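# Ease the can-topped crate down the rollers to the stop

## Task

Move the crate along the roller lane until it sits at rest touching the stop. It must never strike the stop or any arm at speed. The cans on its lid must stay where they are and must never be grasped, whether by one gripper or pinched between two. The arm foot positions (metres) and headings (degrees, counter-clockwise from +x) are: arm1 x=-1.22 y=+0.68 z=+0.94 facing -85; arm2 x=-0.28 y=+0.68 z=+0.81 facing -99; arm3 x=+1.43 y=+0.62 z=+0.96 facing -90; arm4 x=+1.61 y=-0.66 z=+0.84 facing +102; arm5 x=+0.48 y=-0.65 z=+0.92 facing +82; arm6 x=-0.80 y=-0.66 z=+0.70 facing +92. Afterwards every gripper must release and every arm must withdraw. If the crate only stays put because a robot is holding it, the task is not done.

## Robot and tools

Robots and cameras. There are six identical i2rt Big YAM arms: arm1, arm2, arm3, arm4, arm5 and arm6. Each has six revolute joints, a two-finger gripper and a wrist camera (armN_cam_wrist). A fully stretched arm reaches roughly 1.0 m from the joint1 axis. cam_high is a fixed room camera that no arm carries. Arms along y=+0.62 to +0.68 face roughly -y, and arms along y=-0.65 to -0.66 face roughly +y. The foot positions and headings are listed in the task.

Frame. Every pose uses one shared scene frame. Its origin is on the floor and +z points up. The hand point is midway between the fingertips. The hand's z axis runs along the fingers, and its y axis is the direction in which the fingers open and close.

execute_actions. The required argument actions is a list holding either one action or nothing. An empty list only reports state and images. Inside the action, each arm name maps to {"joints": {...}}. The joints dict holds absolute targets keyed by joint name, not offsets. Allowed ranges: joint1_rad -2.879 to 2.879 rad (yaw about the foot, positive counter-clockwise seen from above, 0 points the way the foot faces); joint2_rad 0 to 3.141 (shoulder, 0 means upper arm lying back roughly level, increasing lifts it up and then forward); joint3_rad 0 to 3.019 (elbow, 0 means fully folded, increasing opens it); joint4_rad -1.692 to 1.57 (hand pitch, positive tips the fingers up); joint5_rad -1.57 to 1.57 (hand yaw, positive toward the arm's right); joint6_rad -2.094 to 2.094 (hand roll, positive clockwise seen from behind); gripper_m 0 to 0.093 metres of fingertip separation. A target counts as reached within these tolerances: ±0.045, 0.14, 0.09, 0.055, 0.03, 0.035 rad, and ±0.003 m for the gripper. All commanded motions begin at once, but they may finish at different times, and no action runs longer than 15 s. A joint or arm you leave out may keep pushing toward its earlier target. An unknown key or a value outside its range rejects the whole call, and nothing moves. The optional cameras argument lists camera names, or "all". Leaving it out, or sending null or ["all"], returns every camera; [] returns none. The pictures line gives the order of the returned images.

wait: seconds from 0 to 10. It commands nothing new while the simulation keeps running, and it returns the same state and images as an empty action. zoom_image: camera plus region [x0, y0, x1, y1] in pixels from the top-left corner, at most 504 by 504, taken from that camera's latest full image. read_manual: section "licences" returns URDF licence text and moves nothing. finished_scene: scene is an integer, 1 to 2, and it cannot be undone. Call it only once the crate is resting against the stop by itself and the arms have released it and moved away.

Reading results. joint_positions reports where each joint is. joint_status reports how each commanded motion ended. off_target means the joint stopped short and may still be pushing. contact_stop and time_out mean the joint now holds where it stopped. A timed-out joint may keep pressing toward a target close to its current position, and on_its_own will list it. To relieve that, send the reported position back as the target. "joint command not followed" (usually with a cause line) means the collision guard blocked that arm's joint targets, although a gripper target in the same action still runs. Those joints then read not_followed and may be retried on later actions. In on_its_own, "held at" is the target a joint holds, not its actual position. MOTOR HOT appears at 85 °C. At 100 °C you get OVER-TEMPERATURE FAULT: the arm goes limp and falls until it cools, and its joints read limit_stop_at_motor_heat, so resend those targets afterwards. Once any call reports a stop, the remaining execute_actions, wait and finished_scene calls in that reply are skipped.

Cameras. Wrist cameras are 504x504 fisheye. cam_high is 672x504 pinhole with radial distortion. A per-camera calibration (K, D, T_world_to_cam mapping the scene frame to the camera) is supplied. It can be off by a few degrees and millimetres, and wrist-camera poses inherit errors from the joint readings.

Cautions. A firm squeeze between two robots fails the task at once, and a hard collision can too. The guard between arms may react late, and it ignores fingers, gripper housings and wrist cameras. Because each joint moves at its own speed, the hand can sweep wide between postures. An arm does not stop when it touches something; it keeps pushing, sometimes hard, and sustained pushing or holding a load heats the motors, even while you are only thinking. The simulation runs during your replies, with the last command held. Let the crate roll slowly, never let it hit the stop or an arm fast, never grip or disturb the cans, and drop nothing onto the floor or out of the work area. Brief outside nudges may shift loose objects. Less robot motion time is better.

Each tool is called after "Emit:" as a command line: name --argument value for each argument, lists and objects as JSON in quotes; but a table of rows of numbers goes row by row, as --pt "numbers of a row", without its own name.

## Session

Emit:
execute_actions --actions '[]'

Scene clock: 0.00 s.
Motor temperatures (°C, as the motors report them): arm1=[26 28 26 29 27 29] | arm2=[27 26 27 29 28 26] | arm3=[29 28 27 27 29 29] | arm4=[28 26 26 28 29 27] | arm5=[29 30 29 28 29 29] | arm6=[27 28 27 28 27 28]
arm1.joint_positions: joint1_rad=-0.018 joint2_rad=+0.459 joint3_rad=+1.455 joint4_rad=-1.123 joint5_rad=-0.267 joint6_rad=+0.303 gripper_m=+0.094
arm1.joint_status: not commanded
arm1.hand: x=-1.1633 y=+0.5284 z=+1.5954 quat_wxyz=(-0.602, -0.527, -0.527, +0.287) (m; scene frame)
arm2.joint_positions: joint1_rad=-0.653 joint2_rad=+0.498 joint3_rad=+1.316 joint4_rad=-1.380 joint5_rad=+0.055 joint6_rad=+0.383 gripper_m=+0.094
arm2.joint_status: not commanded
arm2.hand: x=-0.4320 y=+0.5552 z=+1.3312 quat_wxyz=(-0.241, -0.864, -0.152, +0.416) (m; scene frame)
arm3.joint_positions: joint1_rad=-0.088 joint2_rad=+0.523 joint3_rad=+1.366 joint4_rad=-1.170 joint5_rad=-0.119 joint6_rad=-0.241 gripper_m=+0.094
arm3.joint_status: not commanded
arm3.hand: x=+1.4270 y=+0.4025 z=+1.5395 quat_wxyz=(-0.379, -0.502, -0.640, +0.441) (m; scene frame)
arm4.joint_positions: joint1_rad=-0.245 joint2_rad=+0.492 joint3_rad=+1.449 joint4_rad=-1.271 joint5_rad=+0.250 joint6_rad=-0.464 gripper_m=+0.095
arm4.joint_status: not commanded
arm4.hand: x=+1.6556 y=-0.4968 z=+1.4490 quat_wxyz=(-0.559, +0.634, -0.490, -0.213) (m; scene frame)
arm5.joint_positions: joint1_rad=-0.569 joint2_rad=+0.633 joint3_rad=+1.335 joint4_rad=-1.320 joint5_rad=-0.207 joint6_rad=-0.284 gripper_m=+0.094
arm5.joint_status: not commanded
arm5.hand: x=+0.6078 y=-0.4427 z=+1.4392 quat_wxyz=(-0.417, +0.517, -0.716, -0.214) (m; scene frame)
arm6.joint_positions: joint1_rad=-0.068 joint2_rad=+0.648 joint3_rad=+1.365 joint4_rad=-1.187 joint5_rad=-0.082 joint6_rad=+0.408 gripper_m=+0.095
arm6.joint_status: not commanded
arm6.hand: x=-0.8019 y=-0.4007 z=+1.2616 quat_wxyz=(-0.266, +0.469, -0.706, -0.459) (m; scene frame)
pictures: arm1_cam_wrist, arm2_cam_wrist, arm3_cam_wrist, arm4_cam_wrist, arm5_cam_wrist, arm6_cam_wrist, cam_high
Images, in order (width x height): arm1_cam_wrist 504x504, arm2_cam_wrist 504x504, arm3_cam_wrist 504x504, arm4_cam_wrist 504x504, arm5_cam_wrist 504x504, arm6_cam_wrist 504x504, cam_high 672x504.

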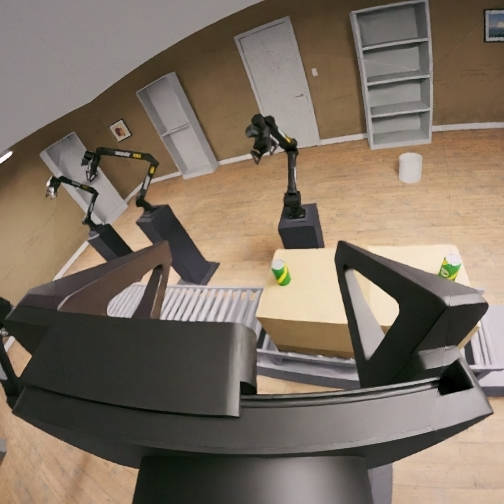

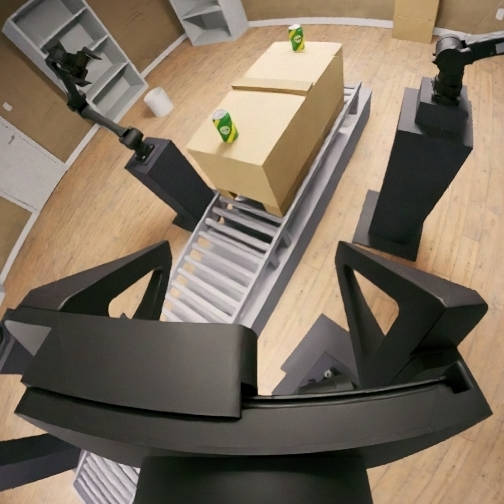

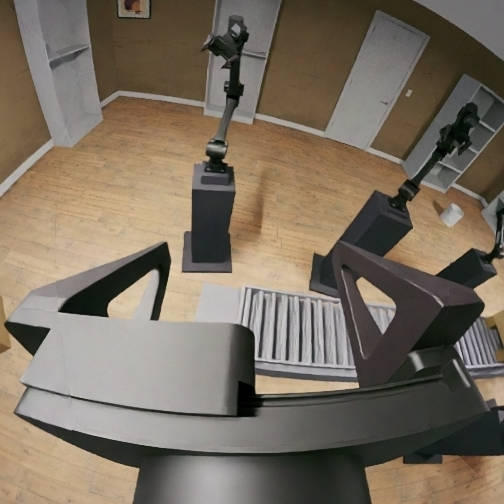

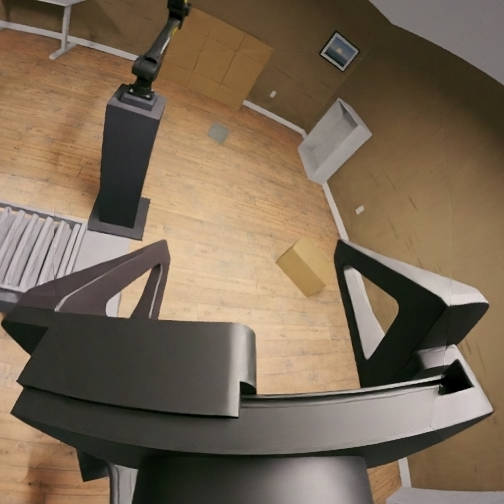

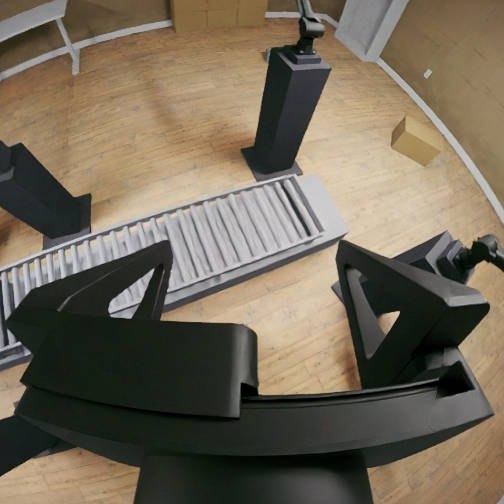

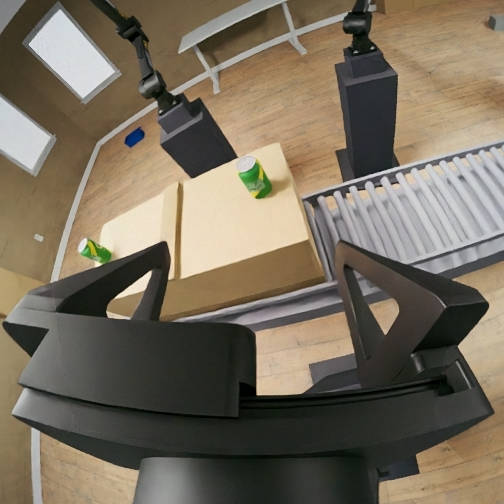

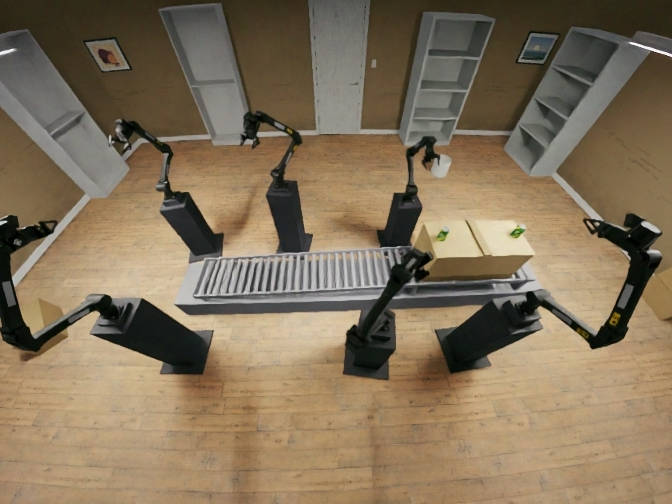

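Emit:
zoom_image --camera "cam_high" --region '[360, 190, 560, 330]'

Emit:
zoom_image --camera "arm2_cam_wrist" --region '[160, 20, 400, 280]'

Emit:
zoom_image --camera "cam_high" --region '[160, 220, 400, 330]'

Region (360, 190, 560, 330) of cam_high's 672x504 image, scaled by 2.520, with more detail than that image has; it fills the top 353 rows of this view, and the rest is white.

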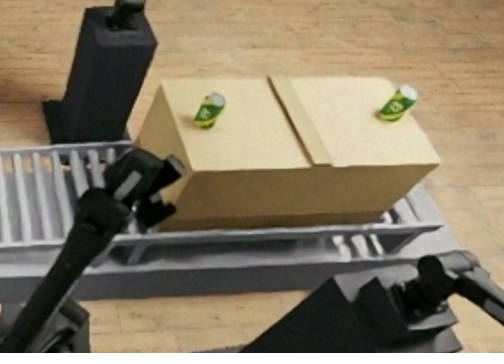

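Region (160, 20, 400, 280) of arm2_cam_wrist's 504x504 image, scaled by 1.938, with more detail than that image has; it fills the left 465 columns of this view, and the rest is white.

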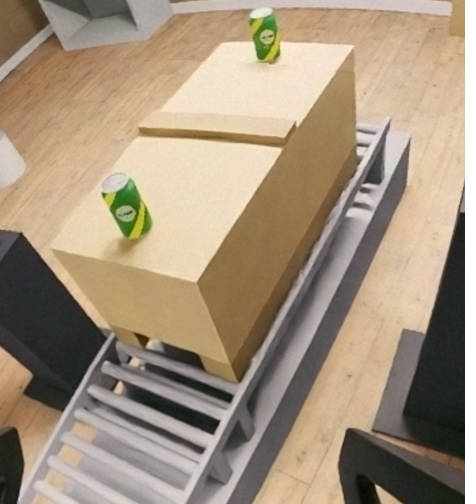

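Region (160, 220, 400, 330) of cam_high's 672x504 image, scaled by 2.100, with more detail than that image has; it fills the top 231 rows of this view, and the rest is white.

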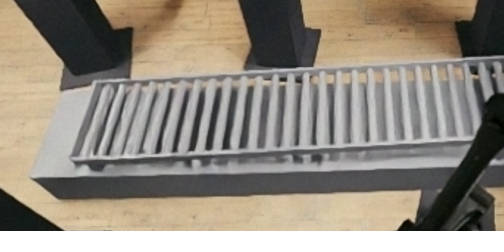

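Emit:
execute_actions --actions '[{"arm1":{"joints":{"joint1_rad":-0.96,"joint2_rad":2.38,"joint3_rad":1.67,"joint4_rad":-0.49,"joint5_rad":-0.4,"joint6_rad":0,"gripper_m":0}},"arm2":{"joints":{"joint1_rad":-0.4,"joint2_rad":2.207,"joint3_rad":1.678,"joint4_rad":-0.67,"joint5_rad":0.4,"joint6_rad":0,"gripper_m":0}},"arm5":{"joints":{"joint1_rad":0.55,"joint2_rad":2.4,"joint3_rad":1.4,"joint4_rad":-0.19,"joint5_rad":-0.4,"joint6_rad":0,"gripper_m":0}},"arm3":{"joints":{"joint1_rad":-0.8,"joint2_rad":2.78,"joint3_rad":1.93,"joint4_rad":-0.35,"joint5_rad":0,"joint6_rad":0,"gripper_m":0}}}]' --cameras '["cam_high","arm2_cam_wrist","arm1_cam_wrist","arm6_cam_wrist"]'

Scene clock: 5.20 s.
Motor temperatures (°C, as the motors report them): arm1=[26 29 27 29 27 29] | arm2=[27 27 28 29 28 26] | arm3=[29 29 28 27 29 29] | arm4=[28 26 27 28 29 27] | arm5=[29 30 30 28 29 29] | arm6=[27 28 28 28 27 28]
arm1.joint_positions: joint1_rad=-0.970 joint2_rad=+2.371 joint3_rad=+1.665 joint4_rad=-0.500 joint5_rad=-0.399 joint6_rad=+0.009 gripper_m=+0.000
arm1.joint_status: all done
arm1.hand: x=-1.7236 y=+0.1700 z=+0.8263 quat_wxyz=(-0.249, -0.896, -0.354, +0.099) (m; scene frame)
arm2.joint_positions: joint1_rad=-0.409 joint2_rad=+2.216 joint3_rad=+1.654 joint4_rad=-0.684 joint5_rad=+0.398 joint6_rad=+0.014 gripper_m=+0.000
arm2.joint_status: all done
arm2.hand: x=-0.7143 y=+0.1239 z=+0.7775 quat_wxyz=(+0.092, -0.867, -0.433, +0.230) (m; scene frame)
arm3.joint_positions: joint1_rad=-0.804 joint2_rad=+2.793 joint3_rad=+1.907 joint4_rad=-0.357 joint5_rad=-0.003 joint6_rad=-0.008 gripper_m=+0.000
arm3.joint_status: all done
arm3.hand: x=+0.9129 y=+0.1184 z=+0.6173 quat_wxyz=(-0.060, -0.913, -0.376, +0.147) (m; scene frame)
arm4.joint_positions: joint1_rad=-0.245 joint2_rad=+0.492 joint3_rad=+1.449 joint4_rad=-1.271 joint5_rad=+0.250 joint6_rad=-0.464 gripper_m=+0.095
arm4.joint_status: not commanded
arm4.hand: x=+1.6556 y=-0.4968 z=+1.4490 quat_wxyz=(-0.559, +0.634, -0.490, -0.213) (m; scene frame)
arm5.joint_positions: joint1_rad=+0.553 joint2_rad=+2.393 joint3_rad=+1.384 joint4_rad=-0.211 joint5_rad=-0.400 joint6_rad=-0.015 gripper_m=+0.001
arm5.joint_status: all done
arm5.hand: x=+0.1722 y=-0.0974 z=+0.7161 quat_wxyz=(+0.063, +0.830, -0.496, -0.247) (m; scene frame)
arm6.joint_positions: joint1_rad=-0.068 joint2_rad=+0.648 joint3_rad=+1.365 joint4_rad=-1.187 joint5_rad=-0.082 joint6_rad=+0.408 gripper_m=+0.095
arm6.joint_status: not commanded
arm6.hand: x=-0.8019 y=-0.4007 z=+1.2616 quat_wxyz=(-0.266, +0.469, -0.706, -0.459) (m; scene frame)
pictures: arm1_cam_wrist, arm2_cam_wrist, arm6_cam_wrist, cam_high
camera_calibration (this result's frames):
arm1_cam_wrist: T_world_to_cam=[[-0.682597, 0.626137, -0.376847, -0.970491], [0.595356, 0.775501, 0.210117, 0.727189], [0.423807, -0.0809327, -0.902129, 1.61502], [0, 0, 0, 1]] pos_world=[-1.77985, 0.174433, 0.938436]
arm2_cam_wrist: T_world_to_cam=[[-0.720974, 0.601351, 0.344344, -0.852901], [0.68948, 0.672271, 0.269573, 0.202826], [-0.069385, 0.431773, -0.899309, 0.719329], [0, 0, 0, 1]] pos_world=[-0.704854, 0.0659524, 0.885915]
Images, in order (width x height): arm1_cam_wrist 504x504, arm2_cam_wrist 504x504, arm6_cam_wrist 504x504, cam_high 672x504.

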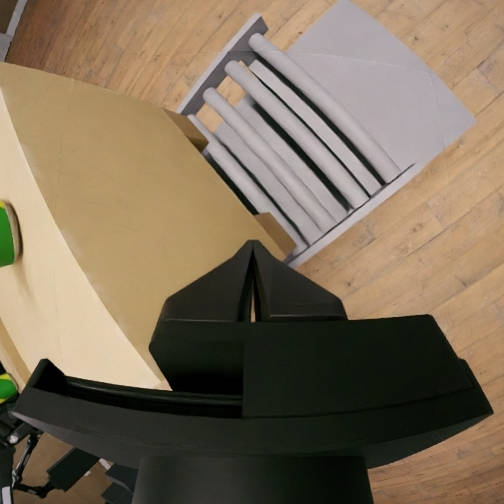

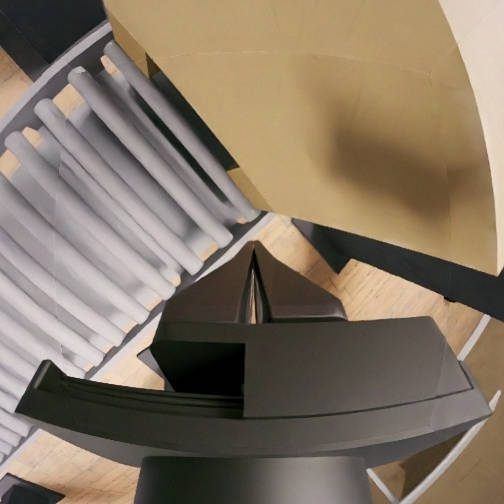

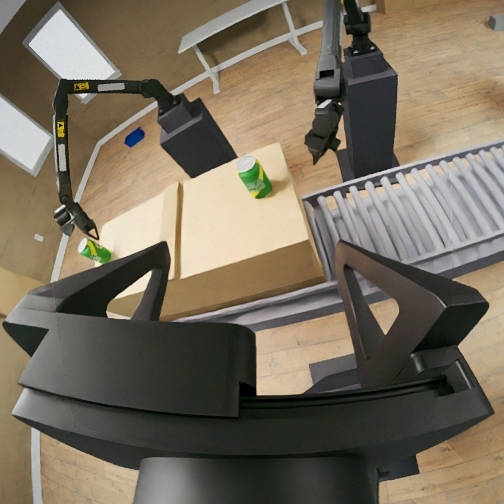

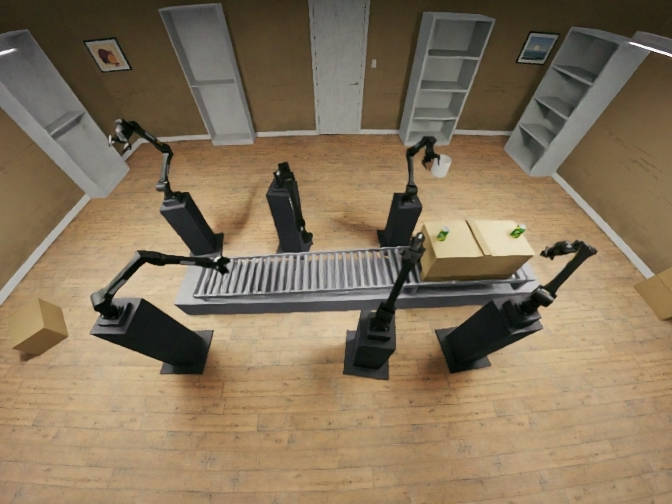

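Emit:
execute_actions --actions '[{"arm1":{"joints":{"joint1_rad":-0.8}},"arm2":{"joints":{"joint1_rad":-0.46,"joint5_rad":0.3}}}]' --cameras '[]'

Emit:
execute_actions --actions '[{"arm1":{"joints":{"joint1_rad":-0.74}}}]' --cameras '["arm2_cam_wrist","arm1_cam_wrist","arm6_cam_wrist"]'

Emit:
execute_actions --actions '[{"arm1":{"joints":{"joint1_rad":-0.68}}}]' --cameras '["arm2_cam_wrist","arm1_cam_wrist","arm6_cam_wrist"]'

Scene clock: 7.10 s.
Motor temperatures (°C, as the motors report them): arm1=[26 29 27 29 27 29] | arm2=[27 27 29 29 28 26] | arm3=[29 29 28 27 29 29] | arm4=[28 26 27 28 29 27] | arm5=[29 30 30 28 29 29] | arm6=[27 28 28 28 27 28]
arm1.joint_positions: joint1_rad=-0.810 joint2_rad=+2.362 joint3_rad=+1.673 joint4_rad=-0.483 joint5_rad=-0.397 joint6_rad=+0.002 gripper_m=+0.000
arm1.joint_status: all done
arm1.hand: x=-1.6431 y=+0.0884 z=+0.8384 quat_wxyz=(-0.262, -0.859, -0.429, +0.096) (m; scene frame)
arm2.joint_positions: joint1_rad=-0.463 joint2_rad=+2.216 joint3_rad=+1.654 joint4_rad=-0.684 joint5_rad=+0.303 joint6_rad=+0.014 gripper_m=+0.000
arm2.joint_status: all done
arm2.hand: x=-0.7326 y=+0.1379 z=+0.7720 quat_wxyz=(+0.057, -0.882, -0.420, +0.207) (m; scene frame)
arm3.joint_positions: joint1_rad=-0.804 joint2_rad=+2.793 joint3_rad=+1.907 joint4_rad=-0.357 joint5_rad=-0.003 joint6_rad=-0.008 gripper_m=+0.000
arm3.joint_status: not commanded
arm3.hand: x=+0.9129 y=+0.1184 z=+0.6173 quat_wxyz=(-0.060, -0.913, -0.376, +0.147) (m; scene frame)
arm4.joint_positions: joint1_rad=-0.245 joint2_rad=+0.492 joint3_rad=+1.449 joint4_rad=-1.271 joint5_rad=+0.250 joint6_rad=-0.464 gripper_m=+0.095
arm4.joint_status: not commanded
arm4.hand: x=+1.6556 y=-0.4968 z=+1.4490 quat_wxyz=(-0.559, +0.634, -0.490, -0.213) (m; scene frame)
arm5.joint_positions: joint1_rad=+0.553 joint2_rad=+2.393 joint3_rad=+1.384 joint4_rad=-0.211 joint5_rad=-0.400 joint6_rad=-0.015 gripper_m=+0.001
arm5.joint_status: not commanded
arm5.hand: x=+0.1722 y=-0.0974 z=+0.7161 quat_wxyz=(+0.063, +0.830, -0.496, -0.247) (m; scene frame)
arm6.joint_positions: joint1_rad=-0.068 joint2_rad=+0.648 joint3_rad=+1.365 joint4_rad=-1.187 joint5_rad=-0.082 joint6_rad=+0.408 gripper_m=+0.095
arm6.joint_status: not commanded
arm6.hand: x=-0.8019 y=-0.4007 z=+1.2616 quat_wxyz=(-0.266, +0.469, -0.706, -0.459) (m; scene frame)
pictures: none
No camera images: the call's "cameras" was empty. Leave "cameras" out to get every camera's image.

Scene clock: 8.53 s.
Motor temperatures (°C, as the motors report them): arm1=[26 30 28 29 27 29] | arm2=[27 28 29 29 28 26] | arm3=[29 30 29 27 29 29] | arm4=[28 26 27 28 29 27] | arm5=[29 30 30 28 29 29] | arm6=[27 28 28 28 27 28]
arm1.joint_positions: joint1_rad=-0.756 joint2_rad=+2.362 joint3_rad=+1.673 joint4_rad=-0.483 joint5_rad=-0.395 joint6_rad=+0.002 gripper_m=+0.000
arm1.joint_status: all done
arm1.hand: x=-1.6109 y=+0.0662 z=+0.8388 quat_wxyz=(-0.263, -0.847, -0.453, +0.090) (m; scene frame)
arm2.joint_positions: joint1_rad=-0.463 joint2_rad=+2.216 joint3_rad=+1.654 joint4_rad=-0.684 joint5_rad=+0.303 joint6_rad=+0.014 gripper_m=+0.000
arm2.joint_status: not commanded
arm2.hand: x=-0.7326 y=+0.1379 z=+0.7720 quat_wxyz=(+0.057, -0.882, -0.420, +0.207) (m; scene frame)
arm3.joint_positions: joint1_rad=-0.804 joint2_rad=+2.793 joint3_rad=+1.907 joint4_rad=-0.357 joint5_rad=-0.003 joint6_rad=-0.008 gripper_m=+0.000
arm3.joint_status: not commanded
arm3.hand: x=+0.9129 y=+0.1184 z=+0.6173 quat_wxyz=(-0.060, -0.913, -0.376, +0.147) (m; scene frame)
arm4.joint_positions: joint1_rad=-0.245 joint2_rad=+0.492 joint3_rad=+1.449 joint4_rad=-1.271 joint5_rad=+0.250 joint6_rad=-0.464 gripper_m=+0.095
arm4.joint_status: not commanded
arm4.hand: x=+1.6556 y=-0.4968 z=+1.4490 quat_wxyz=(-0.559, +0.634, -0.490, -0.213) (m; scene frame)
arm5.joint_positions: joint1_rad=+0.553 joint2_rad=+2.393 joint3_rad=+1.384 joint4_rad=-0.211 joint5_rad=-0.400 joint6_rad=-0.015 gripper_m=+0.001
arm5.joint_status: not commanded
arm5.hand: x=+0.1722 y=-0.0974 z=+0.7161 quat_wxyz=(+0.063, +0.830, -0.496, -0.247) (m; scene frame)
arm6.joint_positions: joint1_rad=-0.068 joint2_rad=+0.648 joint3_rad=+1.365 joint4_rad=-1.187 joint5_rad=-0.082 joint6_rad=+0.408 gripper_m=+0.095
arm6.joint_status: not commanded
arm6.hand: x=-0.8019 y=-0.4007 z=+1.2616 quat_wxyz=(-0.266, +0.469, -0.706, -0.459) (m; scene frame)
pictures: arm1_cam_wrist, arm2_cam_wrist, arm6_cam_wrist
camera_calibration (this result's frames):
arm1_cam_wrist: T_world_to_cam=[[-0.813175, 0.453055, -0.365359, -1.03238], [0.418562, 0.891407, 0.17378, 0.475987], [0.404415, -0.0116121, -0.914502, 1.54464], [0, 0, 0, 1]] pos_world=[-1.66341, 0.061364, 0.952667]
arm2_cam_wrist: T_world_to_cam=[[-0.728455, 0.63408, 0.259417, -0.817027], [0.685039, 0.669369, 0.287517, 0.190728], [0.00866333, 0.387154, -0.921974, 0.787959], [0, 0, 0, 1]] pos_world=[-0.732649, 0.0853309, 0.883591]
Images, in order (width x height): arm1_cam_wrist 504x504, arm2_cam_wrist 504x504, arm6_cam_wrist 504x504.

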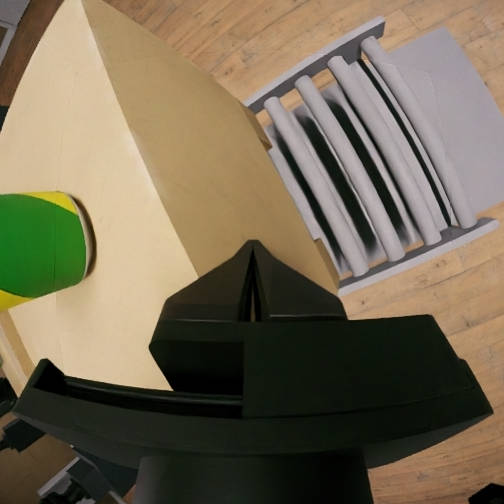

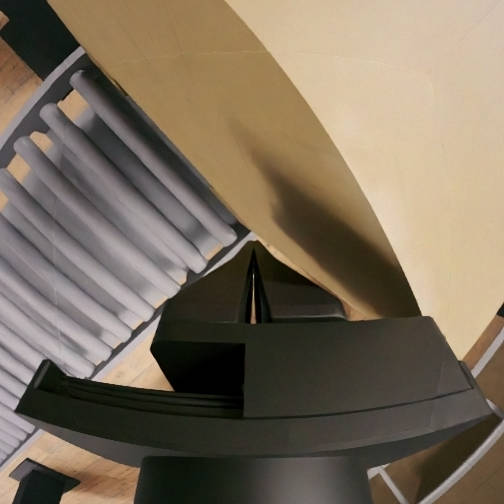

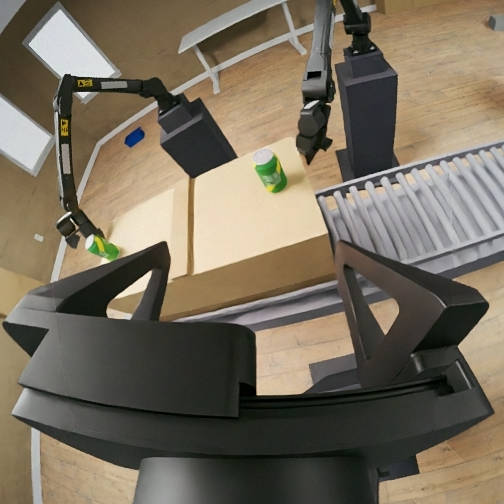

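Scene clock: 9.67 s.
Motor temperatures (°C, as the motors report them): arm1=[26 30 28 29 27 29] | arm2=[27 28 29 29 28 26] | arm3=[29 30 29 27 29 29] | arm4=[28 26 27 28 29 27] | arm5=[29 30 30 28 29 29] | arm6=[27 28 29 28 27 28]
arm1.joint_positions: joint1_rad=-0.717 joint2_rad=+2.362 joint3_rad=+1.673 joint4_rad=-0.483 joint5_rad=-0.388 joint6_rad=+0.002 gripper_m=+0.000
arm1.joint_status: all done
arm1.hand: x=-1.5884 y=+0.0520 z=+0.8386 quat_wxyz=(-0.262, -0.839, -0.468, +0.087) (m; scene frame)
arm2.joint_positions: joint1_rad=-0.454 joint2_rad=+2.213 joint3_rad=+1.654 joint4_rad=-0.684 joint5_rad=+0.302 joint6_rad=+0.014 gripper_m=+0.000
arm2.joint_status: not commanded
arm2.hand: x=-0.7274 y=+0.1331 z=+0.7738 quat_wxyz=(+0.055, -0.880, -0.424, +0.208) (m; scene frame)
arm3.joint_positions: joint1_rad=-0.804 joint2_rad=+2.793 joint3_rad=+1.907 joint4_rad=-0.357 joint5_rad=-0.003 joint6_rad=-0.008 gripper_m=+0.000
arm3.joint_status: not commanded
arm3.hand: x=+0.9129 y=+0.1184 z=+0.6173 quat_wxyz=(-0.060, -0.913, -0.376, +0.147) (m; scene frame)
arm4.joint_positions: joint1_rad=-0.245 joint2_rad=+0.492 joint3_rad=+1.449 joint4_rad=-1.271 joint5_rad=+0.250 joint6_rad=-0.464 gripper_m=+0.095
arm4.joint_status: not commanded
arm4.hand: x=+1.6556 y=-0.4968 z=+1.4490 quat_wxyz=(-0.559, +0.634, -0.490, -0.213) (m; scene frame)
arm5.joint_positions: joint1_rad=+0.553 joint2_rad=+2.393 joint3_rad=+1.384 joint4_rad=-0.211 joint5_rad=-0.400 joint6_rad=-0.015 gripper_m=+0.001
arm5.joint_status: not commanded
arm5.hand: x=+0.1722 y=-0.0974 z=+0.7161 quat_wxyz=(+0.063, +0.830, -0.496, -0.247) (m; scene frame)
arm6.joint_positions: joint1_rad=-0.068 joint2_rad=+0.648 joint3_rad=+1.365 joint4_rad=-1.187 joint5_rad=-0.082 joint6_rad=+0.408 gripper_m=+0.095
arm6.joint_status: not commanded
arm6.hand: x=-0.8019 y=-0.4007 z=+1.2616 quat_wxyz=(-0.266, +0.469, -0.706, -0.459) (m; scene frame)
pictures: arm1_cam_wrist, arm2_cam_wrist, arm6_cam_wrist
camera_calibration (this result's frames):
arm1_cam_wrist: T_world_to_cam=[[-0.830696, 0.425217, -0.359353, -1.03909], [0.38765, 0.905072, 0.174848, 0.4285], [0.399589, 0.00594208, -0.916675, 1.52846], [0, 0, 0, 1]] pos_world=[-1.64004, 0.0449346, 0.952781]
arm2_cam_wrist: T_world_to_cam=[[-0.734678, 0.627562, 0.257708, -0.813054], [0.678401, 0.677074, 0.285206, 0.185852], [0.00449706, 0.384364, -0.923171, 0.789675], [0, 0, 0, 1]] pos_world=[-0.726967, 0.0808836, 0.885529]
Images, in order (width x height): arm1_cam_wrist 504x504, arm2_cam_wrist 504x504, arm6_cam_wrist 504x504.

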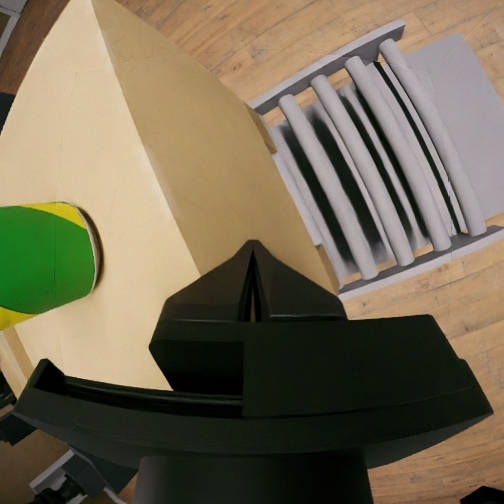

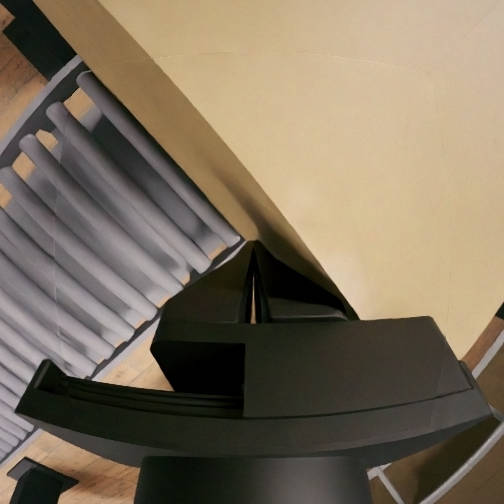

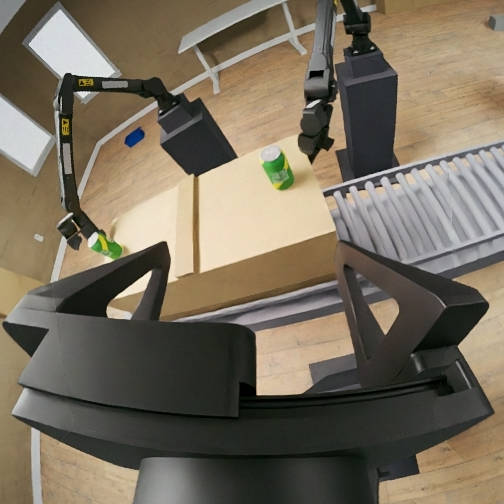

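Emit:
execute_actions --actions '[{"arm1":{"joints":{"joint1_rad":-0.63,"joint2_rad":2.42}},"arm2":{"joints":{"joint1_rad":-0.35,"joint5_rad":0.4}}}]' --cameras '[]'

Emit:
execute_actions --actions '[{"arm1":{"joints":{"joint1_rad":-0.56}},"arm2":{"joints":{"joint1_rad":-0.27}}}]' --cameras '[]'

Emit:
execute_actions --actions '[{"arm1":{"joints":{"joint1_rad":-0.49}},"arm2":{"joints":{"joint1_rad":-0.19}}}]' --cameras '[]'

Emit:
execute_actions --actions '[{"arm2":{"joints":{"joint1_rad":-0.13}}}]' --cameras '["arm2_cam_wrist","arm1_cam_wrist","arm6_cam_wrist"]'

Scene clock: 11.77 s.
Motor temperatures (°C, as the motors report them): arm1=[26 30 28 29 27 29] | arm2=[27 28 30 29 28 26] | arm3=[29 30 29 27 29 29] | arm4=[28 26 28 28 29 27] | arm5=[29 31 30 28 29 29] | arm6=[27 28 29 28 27 28]
arm1.joint_positions: joint1_rad=-0.641 joint2_rad=+2.382 joint3_rad=+1.673 joint4_rad=-0.483 joint5_rad=-0.396 joint6_rad=+0.001 gripper_m=+0.000
arm1.joint_status: all done
arm1.hand: x=-1.5360 y=+0.0289 z=+0.8257 quat_wxyz=(-0.264, -0.822, -0.500, +0.067) (m; scene frame)
arm2.joint_positions: joint1_rad=-0.338 joint2_rad=+2.213 joint3_rad=+1.654 joint4_rad=-0.684 joint5_rad=+0.392 joint6_rad=+0.013 gripper_m=+0.000
arm2.joint_status: all done
arm2.hand: x=-0.6734 y=+0.0939 z=+0.7792 quat_wxyz=(+0.080, -0.851, -0.464, +0.233) (m; scene frame)
arm3.joint_positions: joint1_rad=-0.804 joint2_rad=+2.793 joint3_rad=+1.907 joint4_rad=-0.357 joint5_rad=-0.003 joint6_rad=-0.008 gripper_m=+0.000
arm3.joint_status: not commanded
arm3.hand: x=+0.9129 y=+0.1184 z=+0.6173 quat_wxyz=(-0.060, -0.913, -0.376, +0.147) (m; scene frame)
arm4.joint_positions: joint1_rad=-0.245 joint2_rad=+0.492 joint3_rad=+1.449 joint4_rad=-1.271 joint5_rad=+0.250 joint6_rad=-0.464 gripper_m=+0.095
arm4.joint_status: not commanded
arm4.hand: x=+1.6556 y=-0.4968 z=+1.4490 quat_wxyz=(-0.559, +0.634, -0.490, -0.213) (m; scene frame)
arm5.joint_positions: joint1_rad=+0.553 joint2_rad=+2.393 joint3_rad=+1.384 joint4_rad=-0.211 joint5_rad=-0.400 joint6_rad=-0.015 gripper_m=+0.001
arm5.joint_status: not commanded
arm5.hand: x=+0.1722 y=-0.0974 z=+0.7161 quat_wxyz=(+0.063, +0.830, -0.496, -0.247) (m; scene frame)
arm6.joint_positions: joint1_rad=-0.068 joint2_rad=+0.648 joint3_rad=+1.365 joint4_rad=-1.187 joint5_rad=-0.082 joint6_rad=+0.408 gripper_m=+0.095
arm6.joint_status: not commanded
arm6.hand: x=-0.8019 y=-0.4007 z=+1.2616 quat_wxyz=(-0.266, +0.469, -0.706, -0.459) (m; scene frame)
pictures: none
No camera images: the call's "cameras" was empty. Leave "cameras" out to get every camera's image.

Scene clock: 13.30 s.
Motor temperatures (°C, as the motors report them): arm1=[26 30 28 29 27 29] | arm2=[27 28 30 29 28 26] | arm3=[29 31 29 27 29 29] | arm4=[28 26 28 28 29 27] | arm5=[29 31 30 28 29 29] | arm6=[27 28 29 28 27 28]
arm1.joint_positions: joint1_rad=-0.569 joint2_rad=+2.382 joint3_rad=+1.673 joint4_rad=-0.483 joint5_rad=-0.397 joint6_rad=+0.000 gripper_m=+0.000
arm1.joint_status: all done
arm1.hand: x=-1.4887 y=+0.0075 z=+0.8263 quat_wxyz=(-0.267, -0.803, -0.530, +0.058) (m; scene frame)
arm2.joint_positions: joint1_rad=-0.262 joint2_rad=+2.213 joint3_rad=+1.654 joint4_rad=-0.684 joint5_rad=+0.395 joint6_rad=+0.013 gripper_m=+0.000
arm2.joint_status: all done
arm2.hand: x=-0.6280 y=+0.0661 z=+0.7797 quat_wxyz=(+0.072, -0.832, -0.496, +0.236) (m; scene frame)
arm3.joint_positions: joint1_rad=-0.804 joint2_rad=+2.793 joint3_rad=+1.907 joint4_rad=-0.357 joint5_rad=-0.003 joint6_rad=-0.008 gripper_m=+0.000
arm3.joint_status: not commanded
arm3.hand: x=+0.9129 y=+0.1184 z=+0.6173 quat_wxyz=(-0.060, -0.913, -0.376, +0.147) (m; scene frame)
arm4.joint_positions: joint1_rad=-0.245 joint2_rad=+0.492 joint3_rad=+1.449 joint4_rad=-1.271 joint5_rad=+0.250 joint6_rad=-0.464 gripper_m=+0.095
arm4.joint_status: not commanded
arm4.hand: x=+1.6556 y=-0.4968 z=+1.4490 quat_wxyz=(-0.559, +0.634, -0.490, -0.213) (m; scene frame)
arm5.joint_positions: joint1_rad=+0.553 joint2_rad=+2.393 joint3_rad=+1.384 joint4_rad=-0.211 joint5_rad=-0.400 joint6_rad=-0.015 gripper_m=+0.001
arm5.joint_status: not commanded
arm5.hand: x=+0.1722 y=-0.0974 z=+0.7161 quat_wxyz=(+0.063, +0.830, -0.496, -0.247) (m; scene frame)
arm6.joint_positions: joint1_rad=-0.068 joint2_rad=+0.648 joint3_rad=+1.365 joint4_rad=-1.187 joint5_rad=-0.082 joint6_rad=+0.408 gripper_m=+0.095
arm6.joint_status: not commanded
arm6.hand: x=-0.8019 y=-0.4007 z=+1.2616 quat_wxyz=(-0.266, +0.469, -0.706, -0.459) (m; scene frame)
pictures: none
No camera images: the call's "cameras" was empty. Leave "cameras" out to get every camera's image.

Scene clock: 14.77 s.
Motor temperatures (°C, as the motors report them): arm1=[26 30 28 29 27 29] | arm2=[27 28 30 29 28 26] | arm3=[29 31 29 27 29 29] | arm4=[28 26 28 28 29 27] | arm5=[29 31 30 28 29 29] | arm6=[27 28 29 28 27 28]
arm1.joint_positions: joint1_rad=-0.500 joint2_rad=+2.382 joint3_rad=+1.673 joint4_rad=-0.483 joint5_rad=-0.396 joint6_rad=-0.001 gripper_m=+0.000
arm1.joint_status: all done
arm1.hand: x=-1.4417 y=-0.0099 z=+0.8267 quat_wxyz=(-0.268, -0.784, -0.558, +0.049) (m; scene frame)
arm2.joint_positions: joint1_rad=-0.182 joint2_rad=+2.213 joint3_rad=+1.654 joint4_rad=-0.684 joint5_rad=+0.398 joint6_rad=+0.013 gripper_m=+0.000
arm2.joint_status: all done
arm2.hand: x=-0.5782 y=+0.0407 z=+0.7802 quat_wxyz=(+0.064, -0.812, -0.528, +0.240) (m; scene frame)
arm3.joint_positions: joint1_rad=-0.804 joint2_rad=+2.793 joint3_rad=+1.907 joint4_rad=-0.357 joint5_rad=-0.003 joint6_rad=-0.008 gripper_m=+0.000
arm3.joint_status: not commanded
arm3.hand: x=+0.9129 y=+0.1184 z=+0.6173 quat_wxyz=(-0.060, -0.913, -0.376, +0.147) (m; scene frame)
arm4.joint_positions: joint1_rad=-0.245 joint2_rad=+0.492 joint3_rad=+1.449 joint4_rad=-1.271 joint5_rad=+0.250 joint6_rad=-0.464 gripper_m=+0.095
arm4.joint_status: not commanded
arm4.hand: x=+1.6556 y=-0.4968 z=+1.4490 quat_wxyz=(-0.559, +0.634, -0.490, -0.213) (m; scene frame)
arm5.joint_positions: joint1_rad=+0.553 joint2_rad=+2.393 joint3_rad=+1.384 joint4_rad=-0.211 joint5_rad=-0.400 joint6_rad=-0.015 gripper_m=+0.001
arm5.joint_status: not commanded
arm5.hand: x=+0.1722 y=-0.0974 z=+0.7161 quat_wxyz=(+0.063, +0.830, -0.496, -0.247) (m; scene frame)
arm6.joint_positions: joint1_rad=-0.068 joint2_rad=+0.648 joint3_rad=+1.365 joint4_rad=-1.187 joint5_rad=-0.082 joint6_rad=+0.408 gripper_m=+0.095
arm6.joint_status: not commanded
arm6.hand: x=-0.8019 y=-0.4007 z=+1.2616 quat_wxyz=(-0.266, +0.469, -0.706, -0.459) (m; scene frame)
pictures: none
No camera images: the call's "cameras" was empty. Leave "cameras" out to get every camera's image.

Scene clock: 15.57 s.
Motor temperatures (°C, as the motors report them): arm1=[26 30 28 29 27 29] | arm2=[27 29 31 29 28 26] | arm3=[29 31 29 27 29 29] | arm4=[28 26 28 28 29 27] | arm5=[29 31 30 28 29 29] | arm6=[27 28 29 28 27 28]
arm1.joint_positions: joint1_rad=-0.500 joint2_rad=+2.382 joint3_rad=+1.673 joint4_rad=-0.483 joint5_rad=-0.396 joint6_rad=-0.001 gripper_m=+0.000
arm1.joint_status: not commanded
arm1.hand: x=-1.4417 y=-0.0099 z=+0.8267 quat_wxyz=(-0.268, -0.784, -0.558, +0.049) (m; scene frame)
arm2.joint_positions: joint1_rad=-0.126 joint2_rad=+2.213 joint3_rad=+1.654 joint4_rad=-0.684 joint5_rad=+0.398 joint6_rad=+0.013 gripper_m=+0.000
arm2.joint_status: all done
arm2.hand: x=-0.5418 y=+0.0252 z=+0.7805 quat_wxyz=(+0.057, -0.797, -0.551, +0.242) (m; scene frame)
arm3.joint_positions: joint1_rad=-0.804 joint2_rad=+2.793 joint3_rad=+1.907 joint4_rad=-0.357 joint5_rad=-0.003 joint6_rad=-0.008 gripper_m=+0.000
arm3.joint_status: not commanded
arm3.hand: x=+0.9129 y=+0.1184 z=+0.6173 quat_wxyz=(-0.060, -0.913, -0.376, +0.147) (m; scene frame)
arm4.joint_positions: joint1_rad=-0.245 joint2_rad=+0.492 joint3_rad=+1.449 joint4_rad=-1.271 joint5_rad=+0.250 joint6_rad=-0.464 gripper_m=+0.095
arm4.joint_status: not commanded
arm4.hand: x=+1.6556 y=-0.4968 z=+1.4490 quat_wxyz=(-0.559, +0.634, -0.490, -0.213) (m; scene frame)
arm5.joint_positions: joint1_rad=+0.553 joint2_rad=+2.393 joint3_rad=+1.384 joint4_rad=-0.211 joint5_rad=-0.400 joint6_rad=-0.015 gripper_m=+0.001
arm5.joint_status: not commanded
arm5.hand: x=+0.1722 y=-0.0974 z=+0.7161 quat_wxyz=(+0.063, +0.830, -0.496, -0.247) (m; scene frame)
arm6.joint_positions: joint1_rad=-0.068 joint2_rad=+0.648 joint3_rad=+1.365 joint4_rad=-1.187 joint5_rad=-0.082 joint6_rad=+0.408 gripper_m=+0.095
arm6.joint_status: not commanded
arm6.hand: x=-0.8019 y=-0.4007 z=+1.2616 quat_wxyz=(-0.266, +0.469, -0.706, -0.459) (m; scene frame)
pictures: arm1_cam_wrist, arm2_cam_wrist, arm6_cam_wrist
camera_calibration (this result's frames):
arm1_cam_wrist: T_world_to_cam=[[-0.900133, 0.235442, -0.366507, -0.991317], [0.175549, 0.966069, 0.189453, 0.112495], [0.398676, 0.106193, -0.910923, 1.45423], [0, 0, 0, 1]] pos_world=[-1.49183, -0.0297102, 0.940052]
arm2_cam_wrist: T_world_to_cam=[[-0.86033, 0.377077, 0.342994, -0.739013], [0.473926, 0.839473, 0.265855, 0.031315], [-0.187686, 0.391276, -0.900931, 0.714795], [0, 0, 0, 1]] pos_world=[-0.516479, -0.0273058, 0.889133]
Images, in order (width x height): arm1_cam_wrist 504x504, arm2_cam_wrist 504x504, arm6_cam_wrist 504x504.

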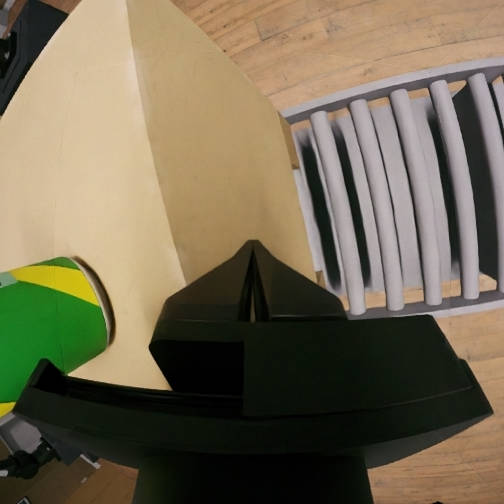

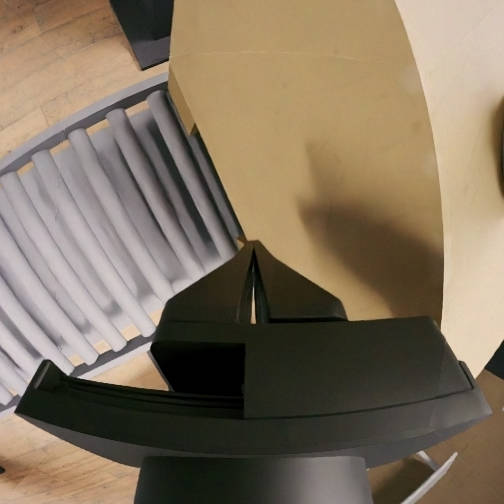

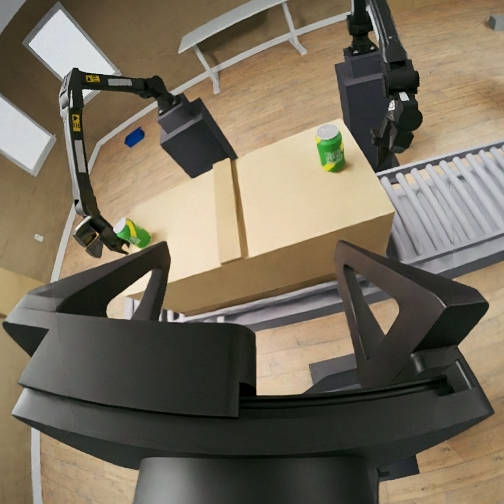

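Emit:
execute_actions --actions '[{"arm1":{"joints":{"joint1_rad":-0.42}}}]' --cameras '[]'

Emit:
execute_actions --actions '[{"arm1":{"joints":{"joint1_rad":-0.35}},"arm2":{"joints":{"joint1_rad":-0.06,"joint2_rad":2.26}}}]' --cameras '[]'

Emit:
execute_actions --actions '[{"arm1":{"joints":{"joint1_rad":-0.28}},"arm2":{"joints":{"joint1_rad":0.01}}}]' --cameras '[]'

Emit:
execute_actions --actions '[{"arm1":{"joints":{"joint1_rad":-0.21}},"arm2":{"joints":{"joint1_rad":0.08}}}]' --cameras '[]'

Emit:
execute_actions --actions '[{"arm1":{"joints":{"joint1_rad":-0.14}},"arm2":{"joints":{"joint1_rad":0.15}}}]' --cameras '["arm2_cam_wrist","arm1_cam_wrist","arm6_cam_wrist"]'

Scene clock: 26.00 s.
Motor temperatures (°C, as the motors report them): arm1=[26 31 29 29 27 29] | arm2=[27 29 32 29 28 26] | arm3=[29 32 30 27 29 29] | arm4=[28 26 29 28 29 27] | arm5=[29 32 31 28 29 29] | arm6=[27 28 30 28 27 28]
arm1.joint_positions: joint1_rad=-0.429 joint2_rad=+2.382 joint3_rad=+1.673 joint4_rad=-0.483 joint5_rad=-0.396 joint6_rad=-0.002 gripper_m=+0.000
arm1.joint_status: all done
arm1.hand: x=-1.3928 y=-0.0242 z=+0.8271 quat_wxyz=(-0.270, -0.763, -0.586, +0.040) (m; scene frame)
arm2.joint_positions: joint1_rad=-0.124 joint2_rad=+2.213 joint3_rad=+1.654 joint4_rad=-0.684 joint5_rad=+0.396 joint6_rad=+0.013 gripper_m=+0.000
arm2.joint_status: not commanded
arm2.hand: x=-0.5404 y=+0.0246 z=+0.7803 quat_wxyz=(+0.056, -0.796, -0.552, +0.241) (m; scene frame)
arm3.joint_positions: joint1_rad=-0.804 joint2_rad=+2.793 joint3_rad=+1.907 joint4_rad=-0.357 joint5_rad=-0.003 joint6_rad=-0.008 gripper_m=+0.000
arm3.joint_status: not commanded
arm3.hand: x=+0.9129 y=+0.1184 z=+0.6173 quat_wxyz=(-0.060, -0.913, -0.376, +0.147) (m; scene frame)
arm4.joint_positions: joint1_rad=-0.245 joint2_rad=+0.492 joint3_rad=+1.449 joint4_rad=-1.271 joint5_rad=+0.250 joint6_rad=-0.464 gripper_m=+0.095
arm4.joint_status: not commanded
arm4.hand: x=+1.6556 y=-0.4968 z=+1.4490 quat_wxyz=(-0.559, +0.634, -0.490, -0.213) (m; scene frame)
arm5.joint_positions: joint1_rad=+0.553 joint2_rad=+2.393 joint3_rad=+1.384 joint4_rad=-0.211 joint5_rad=-0.400 joint6_rad=-0.015 gripper_m=+0.001
arm5.joint_status: not commanded
arm5.hand: x=+0.1722 y=-0.0974 z=+0.7161 quat_wxyz=(+0.063, +0.830, -0.496, -0.247) (m; scene frame)
arm6.joint_positions: joint1_rad=-0.068 joint2_rad=+0.648 joint3_rad=+1.365 joint4_rad=-1.187 joint5_rad=-0.082 joint6_rad=+0.408 gripper_m=+0.095
arm6.joint_status: not commanded
arm6.hand: x=-0.8019 y=-0.4007 z=+1.2616 quat_wxyz=(-0.266, +0.469, -0.706, -0.459) (m; scene frame)
pictures: none
No camera images: the call's "cameras" was empty. Leave "cameras" out to get every camera's image.

Scene clock: 27.37 s.
Motor temperatures (°C, as the motors report them): arm1=[26 31 29 29 27 29] | arm2=[27 30 32 29 28 26] | arm3=[29 33 30 27 29 29] | arm4=[28 26 29 28 29 27] | arm5=[29 32 31 28 29 29] | arm6=[27 28 30 28 27 28]
arm1.joint_positions: joint1_rad=-0.363 joint2_rad=+2.382 joint3_rad=+1.673 joint4_rad=-0.483 joint5_rad=-0.396 joint6_rad=-0.003 gripper_m=+0.000
arm1.joint_status: all done
arm1.hand: x=-1.3459 y=-0.0345 z=+0.8275 quat_wxyz=(-0.271, -0.743, -0.611, +0.032) (m; scene frame)
arm2.joint_positions: joint1_rad=-0.046 joint2_rad=+2.258 joint3_rad=+1.654 joint4_rad=-0.684 joint5_rad=+0.396 joint6_rad=+0.012 gripper_m=+0.000
arm2.joint_status: all done
arm2.hand: x=-0.4866 y=+0.0143 z=+0.7503 quat_wxyz=(+0.060, -0.774, -0.588, +0.227) (m; scene frame)
arm3.joint_positions: joint1_rad=-0.804 joint2_rad=+2.793 joint3_rad=+1.907 joint4_rad=-0.357 joint5_rad=-0.003 joint6_rad=-0.008 gripper_m=+0.000
arm3.joint_status: not commanded
arm3.hand: x=+0.9129 y=+0.1184 z=+0.6173 quat_wxyz=(-0.060, -0.913, -0.376, +0.147) (m; scene frame)
arm4.joint_positions: joint1_rad=-0.245 joint2_rad=+0.492 joint3_rad=+1.449 joint4_rad=-1.271 joint5_rad=+0.250 joint6_rad=-0.464 gripper_m=+0.095
arm4.joint_status: not commanded
arm4.hand: x=+1.6556 y=-0.4968 z=+1.4490 quat_wxyz=(-0.559, +0.634, -0.490, -0.213) (m; scene frame)
arm5.joint_positions: joint1_rad=+0.553 joint2_rad=+2.393 joint3_rad=+1.384 joint4_rad=-0.211 joint5_rad=-0.400 joint6_rad=-0.015 gripper_m=+0.001
arm5.joint_status: not commanded
arm5.hand: x=+0.1722 y=-0.0974 z=+0.7161 quat_wxyz=(+0.063, +0.830, -0.496, -0.247) (m; scene frame)
arm6.joint_positions: joint1_rad=-0.068 joint2_rad=+0.648 joint3_rad=+1.365 joint4_rad=-1.187 joint5_rad=-0.082 joint6_rad=+0.408 gripper_m=+0.095
arm6.joint_status: not commanded
arm6.hand: x=-0.8019 y=-0.4007 z=+1.2616 quat_wxyz=(-0.266, +0.469, -0.706, -0.459) (m; scene frame)
pictures: none
No camera images: the call's "cameras" was empty. Leave "cameras" out to get every camera's image.

Scene clock: 28.77 s.
Motor temperatures (°C, as the motors report them): arm1=[26 31 29 29 28 29] | arm2=[27 30 32 29 28 26] | arm3=[29 33 30 27 29 29] | arm4=[28 26 29 28 29 27] | arm5=[29 32 31 28 29 29] | arm6=[27 28 31 28 27 28]
arm1.joint_positions: joint1_rad=-0.290 joint2_rad=+2.382 joint3_rad=+1.673 joint4_rad=-0.483 joint5_rad=-0.396 joint6_rad=-0.004 gripper_m=+0.000
arm1.joint_status: all done
arm1.hand: x=-1.2940 y=-0.0421 z=+0.8279 quat_wxyz=(-0.272, -0.720, -0.638, +0.022) (m; scene frame)
arm2.joint_positions: joint1_rad=+0.027 joint2_rad=+2.258 joint3_rad=+1.654 joint4_rad=-0.684 joint5_rad=+0.395 joint6_rad=+0.011 gripper_m=+0.000
arm2.joint_status: all done
arm2.hand: x=-0.4376 y=+0.0012 z=+0.7506 quat_wxyz=(+0.052, -0.751, -0.617, +0.229) (m; scene frame)
arm3.joint_positions: joint1_rad=-0.804 joint2_rad=+2.793 joint3_rad=+1.907 joint4_rad=-0.357 joint5_rad=-0.003 joint6_rad=-0.008 gripper_m=+0.000
arm3.joint_status: not commanded
arm3.hand: x=+0.9129 y=+0.1184 z=+0.6173 quat_wxyz=(-0.060, -0.913, -0.376, +0.147) (m; scene frame)
arm4.joint_positions: joint1_rad=-0.245 joint2_rad=+0.492 joint3_rad=+1.449 joint4_rad=-1.271 joint5_rad=+0.250 joint6_rad=-0.464 gripper_m=+0.095
arm4.joint_status: not commanded
arm4.hand: x=+1.6556 y=-0.4968 z=+1.4490 quat_wxyz=(-0.559, +0.634, -0.490, -0.213) (m; scene frame)
arm5.joint_positions: joint1_rad=+0.553 joint2_rad=+2.393 joint3_rad=+1.384 joint4_rad=-0.211 joint5_rad=-0.400 joint6_rad=-0.015 gripper_m=+0.001
arm5.joint_status: not commanded
arm5.hand: x=+0.1722 y=-0.0974 z=+0.7161 quat_wxyz=(+0.063, +0.830, -0.496, -0.247) (m; scene frame)
arm6.joint_positions: joint1_rad=-0.068 joint2_rad=+0.648 joint3_rad=+1.365 joint4_rad=-1.187 joint5_rad=-0.082 joint6_rad=+0.408 gripper_m=+0.095
arm6.joint_status: not commanded
arm6.hand: x=-0.8019 y=-0.4007 z=+1.2616 quat_wxyz=(-0.266, +0.469, -0.706, -0.459) (m; scene frame)
pictures: none
No camera images: the call's "cameras" was empty. Leave "cameras" out to get every camera's image.

Scene clock: 30.17 s.
Motor temperatures (°C, as the motors report them): arm1=[26 31 29 29 28 29] | arm2=[27 30 32 29 28 26] | arm3=[29 33 30 27 29 29] | arm4=[28 26 29 28 29 27] | arm5=[29 32 31 28 29 29] | arm6=[27 28 31 28 27 28]
arm1.joint_positions: joint1_rad=-0.222 joint2_rad=+2.382 joint3_rad=+1.673 joint4_rad=-0.483 joint5_rad=-0.395 joint6_rad=-0.004 gripper_m=+0.000
arm1.joint_status: all done
arm1.hand: x=-1.2453 y=-0.0457 z=+0.8276 quat_wxyz=(-0.272, -0.698, -0.662, +0.013) (m; scene frame)
arm2.joint_positions: joint1_rad=+0.096 joint2_rad=+2.258 joint3_rad=+1.654 joint4_rad=-0.684 joint5_rad=+0.395 joint6_rad=+0.009 gripper_m=+0.000
arm2.joint_status: all done
arm2.hand: x=-0.3901 y=-0.0079 z=+0.7510 quat_wxyz=(+0.044, -0.729, -0.643, +0.231) (m; scene frame)
arm3.joint_positions: joint1_rad=-0.804 joint2_rad=+2.793 joint3_rad=+1.907 joint4_rad=-0.357 joint5_rad=-0.003 joint6_rad=-0.008 gripper_m=+0.000
arm3.joint_status: not commanded
arm3.hand: x=+0.9129 y=+0.1184 z=+0.6173 quat_wxyz=(-0.060, -0.913, -0.376, +0.147) (m; scene frame)
arm4.joint_positions: joint1_rad=-0.245 joint2_rad=+0.492 joint3_rad=+1.449 joint4_rad=-1.271 joint5_rad=+0.250 joint6_rad=-0.464 gripper_m=+0.095
arm4.joint_status: not commanded
arm4.hand: x=+1.6556 y=-0.4968 z=+1.4490 quat_wxyz=(-0.559, +0.634, -0.490, -0.213) (m; scene frame)
arm5.joint_positions: joint1_rad=+0.553 joint2_rad=+2.393 joint3_rad=+1.384 joint4_rad=-0.211 joint5_rad=-0.400 joint6_rad=-0.015 gripper_m=+0.001
arm5.joint_status: not commanded
arm5.hand: x=+0.1722 y=-0.0974 z=+0.7161 quat_wxyz=(+0.063, +0.830, -0.496, -0.247) (m; scene frame)
arm6.joint_positions: joint1_rad=-0.068 joint2_rad=+0.648 joint3_rad=+1.365 joint4_rad=-1.187 joint5_rad=-0.082 joint6_rad=+0.408 gripper_m=+0.095
arm6.joint_status: not commanded
arm6.hand: x=-0.8019 y=-0.4007 z=+1.2616 quat_wxyz=(-0.266, +0.469, -0.706, -0.459) (m; scene frame)
pictures: none
No camera images: the call's "cameras" was empty. Leave "cameras" out to get every camera's image.

Scene clock: 31.57 s.
Motor temperatures (°C, as the motors report them): arm1=[26 32 29 29 28 29] | arm2=[27 30 32 29 28 26] | arm3=[29 33 30 27 29 29] | arm4=[28 26 29 28 29 27] | arm5=[29 32 31 28 29 29] | arm6=[27 28 31 28 27 28]
arm1.joint_positions: joint1_rad=-0.150 joint2_rad=+2.382 joint3_rad=+1.673 joint4_rad=-0.483 joint5_rad=-0.396 joint6_rad=-0.004 gripper_m=+0.000
arm1.joint_status: all done
arm1.hand: x=-1.1931 y=-0.0460 z=+0.8280 quat_wxyz=(-0.272, -0.674, -0.687, +0.004) (m; scene frame)
arm2.joint_positions: joint1_rad=+0.170 joint2_rad=+2.258 joint3_rad=+1.654 joint4_rad=-0.684 joint5_rad=+0.394 joint6_rad=+0.007 gripper_m=+0.000
arm2.joint_status: all done
arm2.hand: x=-0.3388 y=-0.0140 z=+0.7513 quat_wxyz=(+0.035, -0.704, -0.670, +0.232) (m; scene frame)
arm3.joint_positions: joint1_rad=-0.804 joint2_rad=+2.793 joint3_rad=+1.907 joint4_rad=-0.357 joint5_rad=-0.003 joint6_rad=-0.008 gripper_m=+0.000
arm3.joint_status: not commanded
arm3.hand: x=+0.9129 y=+0.1184 z=+0.6173 quat_wxyz=(-0.060, -0.913, -0.376, +0.147) (m; scene frame)
arm4.joint_positions: joint1_rad=-0.245 joint2_rad=+0.492 joint3_rad=+1.449 joint4_rad=-1.271 joint5_rad=+0.250 joint6_rad=-0.464 gripper_m=+0.095
arm4.joint_status: not commanded
arm4.hand: x=+1.6556 y=-0.4968 z=+1.4490 quat_wxyz=(-0.559, +0.634, -0.490, -0.213) (m; scene frame)
arm5.joint_positions: joint1_rad=+0.553 joint2_rad=+2.393 joint3_rad=+1.384 joint4_rad=-0.211 joint5_rad=-0.400 joint6_rad=-0.015 gripper_m=+0.001
arm5.joint_status: not commanded
arm5.hand: x=+0.1722 y=-0.0974 z=+0.7161 quat_wxyz=(+0.063, +0.830, -0.496, -0.247) (m; scene frame)
arm6.joint_positions: joint1_rad=-0.068 joint2_rad=+0.648 joint3_rad=+1.365 joint4_rad=-1.187 joint5_rad=-0.082 joint6_rad=+0.408 gripper_m=+0.095
arm6.joint_status: not commanded
arm6.hand: x=-0.8019 y=-0.4007 z=+1.2616 quat_wxyz=(-0.266, +0.469, -0.706, -0.459) (m; scene frame)
pictures: arm1_cam_wrist, arm2_cam_wrist, arm6_cam_wrist
camera_calibration (this result's frames):
arm1_cam_wrist: T_world_to_cam=[[-0.92764, -0.090314, -0.362391, -0.809735], [-0.167438, 0.967911, 0.187384, -0.3039], [0.333838, 0.234503, -0.912995, 1.29038], [0, 0, 0, 1]] pos_world=[-1.2328, -0.0815795, 0.941614]
arm2_cam_wrist: T_world_to_cam=[[-0.934453, 0.0881554, 0.345003, -0.570241], [0.201513, 0.92972, 0.308243, -0.147183], [-0.293582, 0.357561, -0.886543, 0.694812], [0, 0, 0, 1]] pos_world=[-0.299219, -0.0613296, 0.858084]
Images, in order (width x height): arm1_cam_wrist 504x504, arm2_cam_wrist 504x504, arm6_cam_wrist 504x504.

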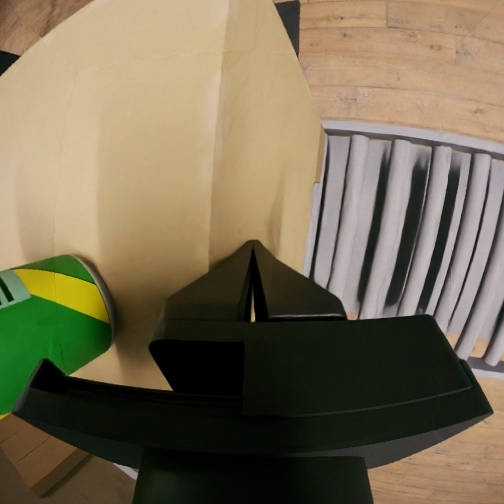

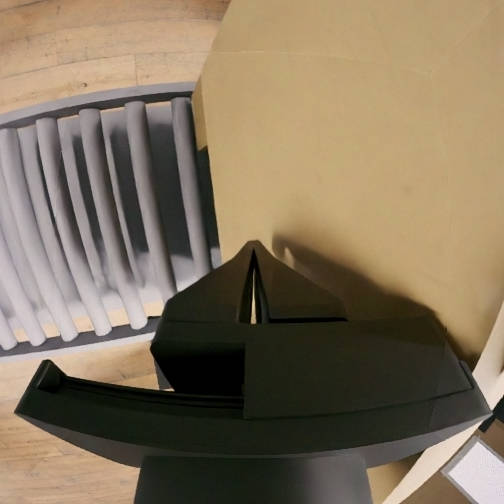

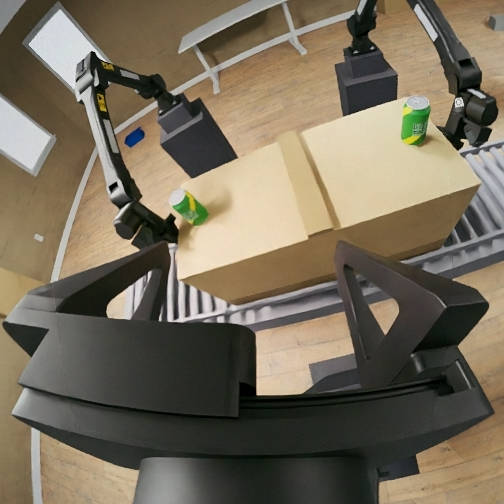

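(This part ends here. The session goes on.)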